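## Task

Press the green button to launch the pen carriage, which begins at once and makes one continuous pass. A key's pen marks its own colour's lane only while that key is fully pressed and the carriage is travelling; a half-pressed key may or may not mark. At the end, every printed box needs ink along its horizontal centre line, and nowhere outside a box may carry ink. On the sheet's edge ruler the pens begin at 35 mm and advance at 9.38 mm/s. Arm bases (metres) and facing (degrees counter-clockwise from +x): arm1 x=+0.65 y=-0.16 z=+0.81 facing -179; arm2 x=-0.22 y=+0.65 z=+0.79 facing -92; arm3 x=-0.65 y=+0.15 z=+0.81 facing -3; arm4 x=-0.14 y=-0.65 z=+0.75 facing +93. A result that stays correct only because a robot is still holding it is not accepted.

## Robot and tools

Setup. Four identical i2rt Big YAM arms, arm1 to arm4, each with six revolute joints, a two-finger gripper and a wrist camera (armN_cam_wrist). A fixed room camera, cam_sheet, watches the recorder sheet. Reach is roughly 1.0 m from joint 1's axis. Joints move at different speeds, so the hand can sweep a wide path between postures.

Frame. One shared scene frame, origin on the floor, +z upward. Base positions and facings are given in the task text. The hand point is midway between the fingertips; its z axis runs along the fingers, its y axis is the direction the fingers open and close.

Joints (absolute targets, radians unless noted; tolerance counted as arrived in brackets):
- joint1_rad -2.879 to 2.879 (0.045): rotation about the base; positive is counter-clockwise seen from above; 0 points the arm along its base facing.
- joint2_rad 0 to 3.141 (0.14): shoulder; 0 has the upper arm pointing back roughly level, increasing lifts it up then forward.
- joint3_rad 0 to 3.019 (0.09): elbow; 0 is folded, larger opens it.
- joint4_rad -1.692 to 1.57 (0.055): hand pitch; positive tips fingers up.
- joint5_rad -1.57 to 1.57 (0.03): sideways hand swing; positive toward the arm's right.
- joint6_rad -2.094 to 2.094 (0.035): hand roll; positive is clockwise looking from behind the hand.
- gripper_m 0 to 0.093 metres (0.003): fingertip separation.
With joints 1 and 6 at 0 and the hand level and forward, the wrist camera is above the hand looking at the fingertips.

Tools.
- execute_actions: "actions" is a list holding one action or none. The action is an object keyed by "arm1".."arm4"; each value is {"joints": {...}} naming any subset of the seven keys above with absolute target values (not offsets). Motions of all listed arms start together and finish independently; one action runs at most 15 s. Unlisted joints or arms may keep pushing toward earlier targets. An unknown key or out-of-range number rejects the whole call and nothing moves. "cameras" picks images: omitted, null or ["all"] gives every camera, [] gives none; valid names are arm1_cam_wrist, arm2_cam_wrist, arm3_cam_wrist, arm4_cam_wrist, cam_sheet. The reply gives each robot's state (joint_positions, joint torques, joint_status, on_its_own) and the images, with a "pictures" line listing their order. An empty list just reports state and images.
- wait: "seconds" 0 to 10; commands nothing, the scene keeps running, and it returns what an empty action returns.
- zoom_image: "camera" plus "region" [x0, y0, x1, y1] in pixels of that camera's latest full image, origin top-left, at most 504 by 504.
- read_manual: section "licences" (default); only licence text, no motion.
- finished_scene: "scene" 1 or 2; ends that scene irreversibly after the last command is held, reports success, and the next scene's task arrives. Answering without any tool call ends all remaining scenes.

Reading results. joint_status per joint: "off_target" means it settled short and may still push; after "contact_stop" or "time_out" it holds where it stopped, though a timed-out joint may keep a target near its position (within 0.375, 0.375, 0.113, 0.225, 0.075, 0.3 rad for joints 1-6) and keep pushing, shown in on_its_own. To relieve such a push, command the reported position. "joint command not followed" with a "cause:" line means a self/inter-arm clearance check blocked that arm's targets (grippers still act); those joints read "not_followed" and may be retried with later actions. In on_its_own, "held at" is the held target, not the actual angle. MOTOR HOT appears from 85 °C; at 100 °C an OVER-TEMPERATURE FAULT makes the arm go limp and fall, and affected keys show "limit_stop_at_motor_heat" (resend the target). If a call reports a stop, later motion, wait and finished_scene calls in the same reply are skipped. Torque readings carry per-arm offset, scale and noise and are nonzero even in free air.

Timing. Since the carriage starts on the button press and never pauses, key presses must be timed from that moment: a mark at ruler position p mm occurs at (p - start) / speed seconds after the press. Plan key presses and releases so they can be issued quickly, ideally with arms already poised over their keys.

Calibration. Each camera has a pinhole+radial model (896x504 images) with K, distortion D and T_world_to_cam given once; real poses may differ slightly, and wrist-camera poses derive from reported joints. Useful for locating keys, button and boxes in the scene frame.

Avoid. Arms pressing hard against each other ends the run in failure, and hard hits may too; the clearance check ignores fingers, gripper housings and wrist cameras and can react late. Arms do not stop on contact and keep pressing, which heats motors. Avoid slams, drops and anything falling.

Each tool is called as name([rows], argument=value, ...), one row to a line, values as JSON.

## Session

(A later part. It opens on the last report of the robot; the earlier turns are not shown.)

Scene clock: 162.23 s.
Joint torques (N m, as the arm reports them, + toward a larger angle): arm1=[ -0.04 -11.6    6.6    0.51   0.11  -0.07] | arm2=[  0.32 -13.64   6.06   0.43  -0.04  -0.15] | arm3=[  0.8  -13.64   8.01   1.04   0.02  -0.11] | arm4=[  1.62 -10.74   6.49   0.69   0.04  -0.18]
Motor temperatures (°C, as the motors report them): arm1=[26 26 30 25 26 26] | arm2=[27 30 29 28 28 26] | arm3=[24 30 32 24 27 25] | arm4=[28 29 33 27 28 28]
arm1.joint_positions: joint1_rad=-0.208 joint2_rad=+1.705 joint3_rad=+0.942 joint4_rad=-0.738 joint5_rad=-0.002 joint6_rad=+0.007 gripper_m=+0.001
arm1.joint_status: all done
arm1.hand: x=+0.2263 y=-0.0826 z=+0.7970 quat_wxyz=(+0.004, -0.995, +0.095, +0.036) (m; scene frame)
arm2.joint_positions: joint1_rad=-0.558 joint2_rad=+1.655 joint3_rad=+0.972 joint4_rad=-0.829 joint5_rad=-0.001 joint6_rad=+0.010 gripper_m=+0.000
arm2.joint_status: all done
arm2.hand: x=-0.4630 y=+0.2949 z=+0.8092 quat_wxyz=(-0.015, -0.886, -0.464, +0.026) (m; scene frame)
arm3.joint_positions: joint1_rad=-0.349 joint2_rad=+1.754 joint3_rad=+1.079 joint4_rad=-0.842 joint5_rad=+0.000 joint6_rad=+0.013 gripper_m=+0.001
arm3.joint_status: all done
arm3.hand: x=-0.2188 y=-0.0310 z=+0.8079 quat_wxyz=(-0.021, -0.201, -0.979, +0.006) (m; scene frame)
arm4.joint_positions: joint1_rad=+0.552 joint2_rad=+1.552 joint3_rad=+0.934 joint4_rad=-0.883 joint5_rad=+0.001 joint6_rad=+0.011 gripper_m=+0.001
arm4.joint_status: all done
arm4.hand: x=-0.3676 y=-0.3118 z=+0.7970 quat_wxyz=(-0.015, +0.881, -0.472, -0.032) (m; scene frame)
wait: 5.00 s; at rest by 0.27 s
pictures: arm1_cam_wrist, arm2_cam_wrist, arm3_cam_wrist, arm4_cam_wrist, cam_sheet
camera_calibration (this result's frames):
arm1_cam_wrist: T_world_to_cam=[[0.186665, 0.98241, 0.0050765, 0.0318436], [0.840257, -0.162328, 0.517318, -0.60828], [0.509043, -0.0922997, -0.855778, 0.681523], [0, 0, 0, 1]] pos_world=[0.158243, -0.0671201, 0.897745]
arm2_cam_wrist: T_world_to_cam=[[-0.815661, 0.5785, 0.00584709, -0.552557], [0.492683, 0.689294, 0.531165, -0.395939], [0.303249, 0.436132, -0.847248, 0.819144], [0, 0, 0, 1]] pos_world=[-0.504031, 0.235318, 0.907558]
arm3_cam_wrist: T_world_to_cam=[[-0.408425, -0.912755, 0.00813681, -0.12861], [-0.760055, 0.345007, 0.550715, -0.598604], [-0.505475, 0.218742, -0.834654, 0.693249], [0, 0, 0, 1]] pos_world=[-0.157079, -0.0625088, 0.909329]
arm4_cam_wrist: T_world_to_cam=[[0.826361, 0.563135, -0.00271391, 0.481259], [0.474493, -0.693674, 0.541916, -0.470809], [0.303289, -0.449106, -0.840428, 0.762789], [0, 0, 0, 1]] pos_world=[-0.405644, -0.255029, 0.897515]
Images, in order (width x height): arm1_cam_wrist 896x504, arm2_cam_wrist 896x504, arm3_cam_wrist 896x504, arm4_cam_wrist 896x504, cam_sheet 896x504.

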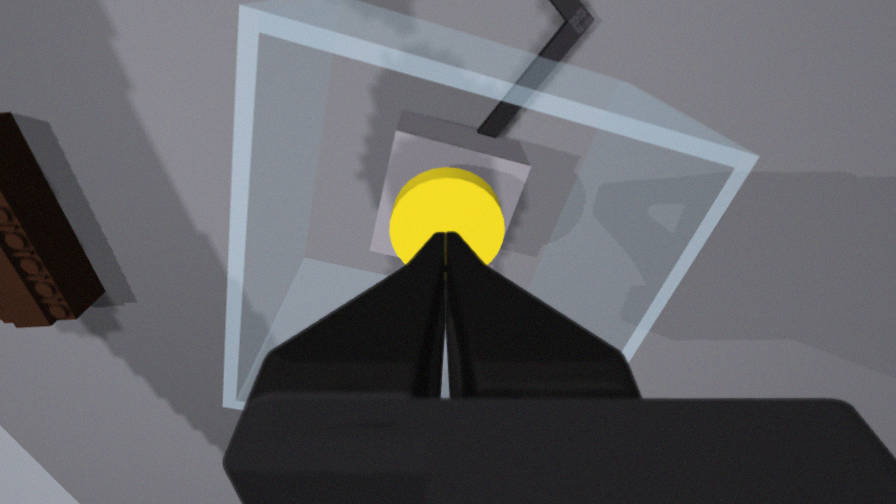

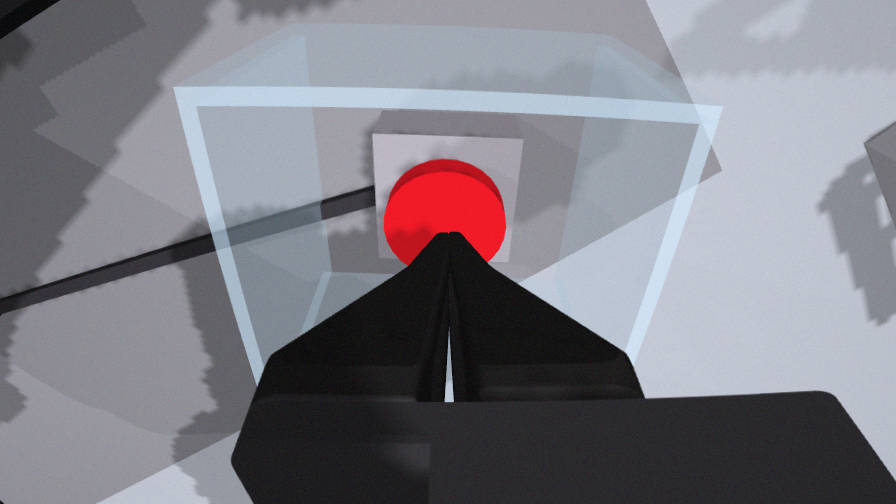

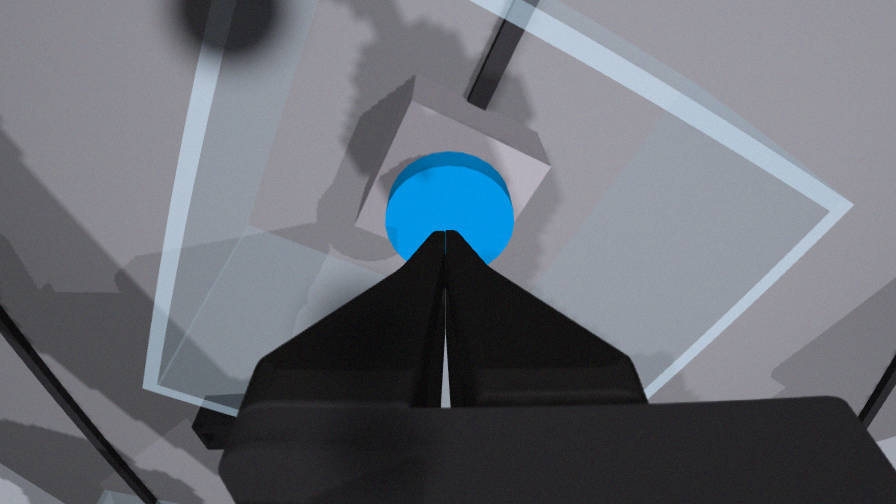

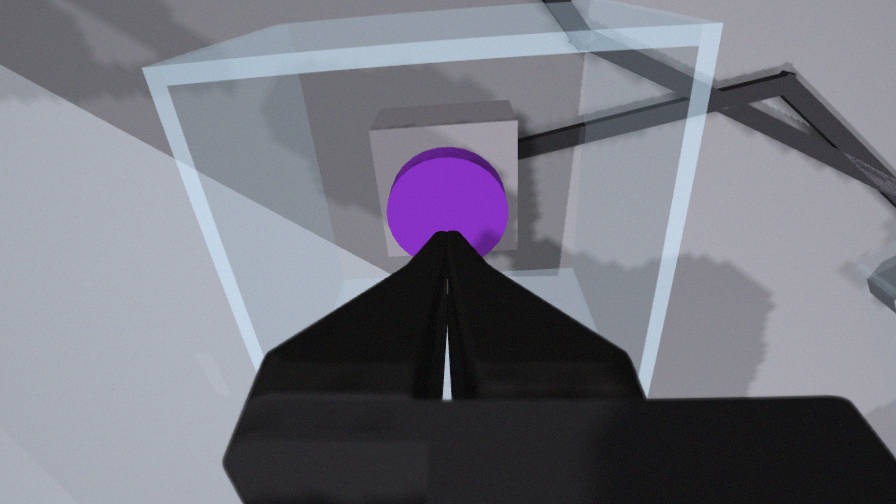

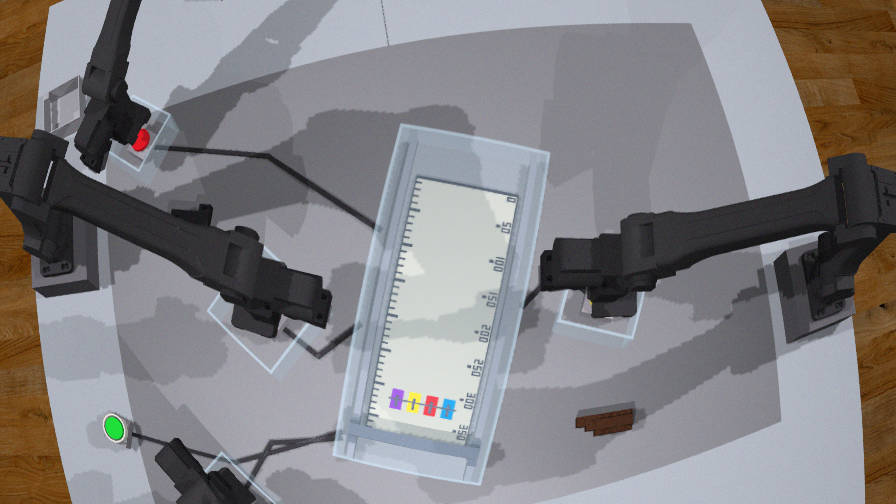

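finished_scene(scene=1)

The scene is finished: the task was done.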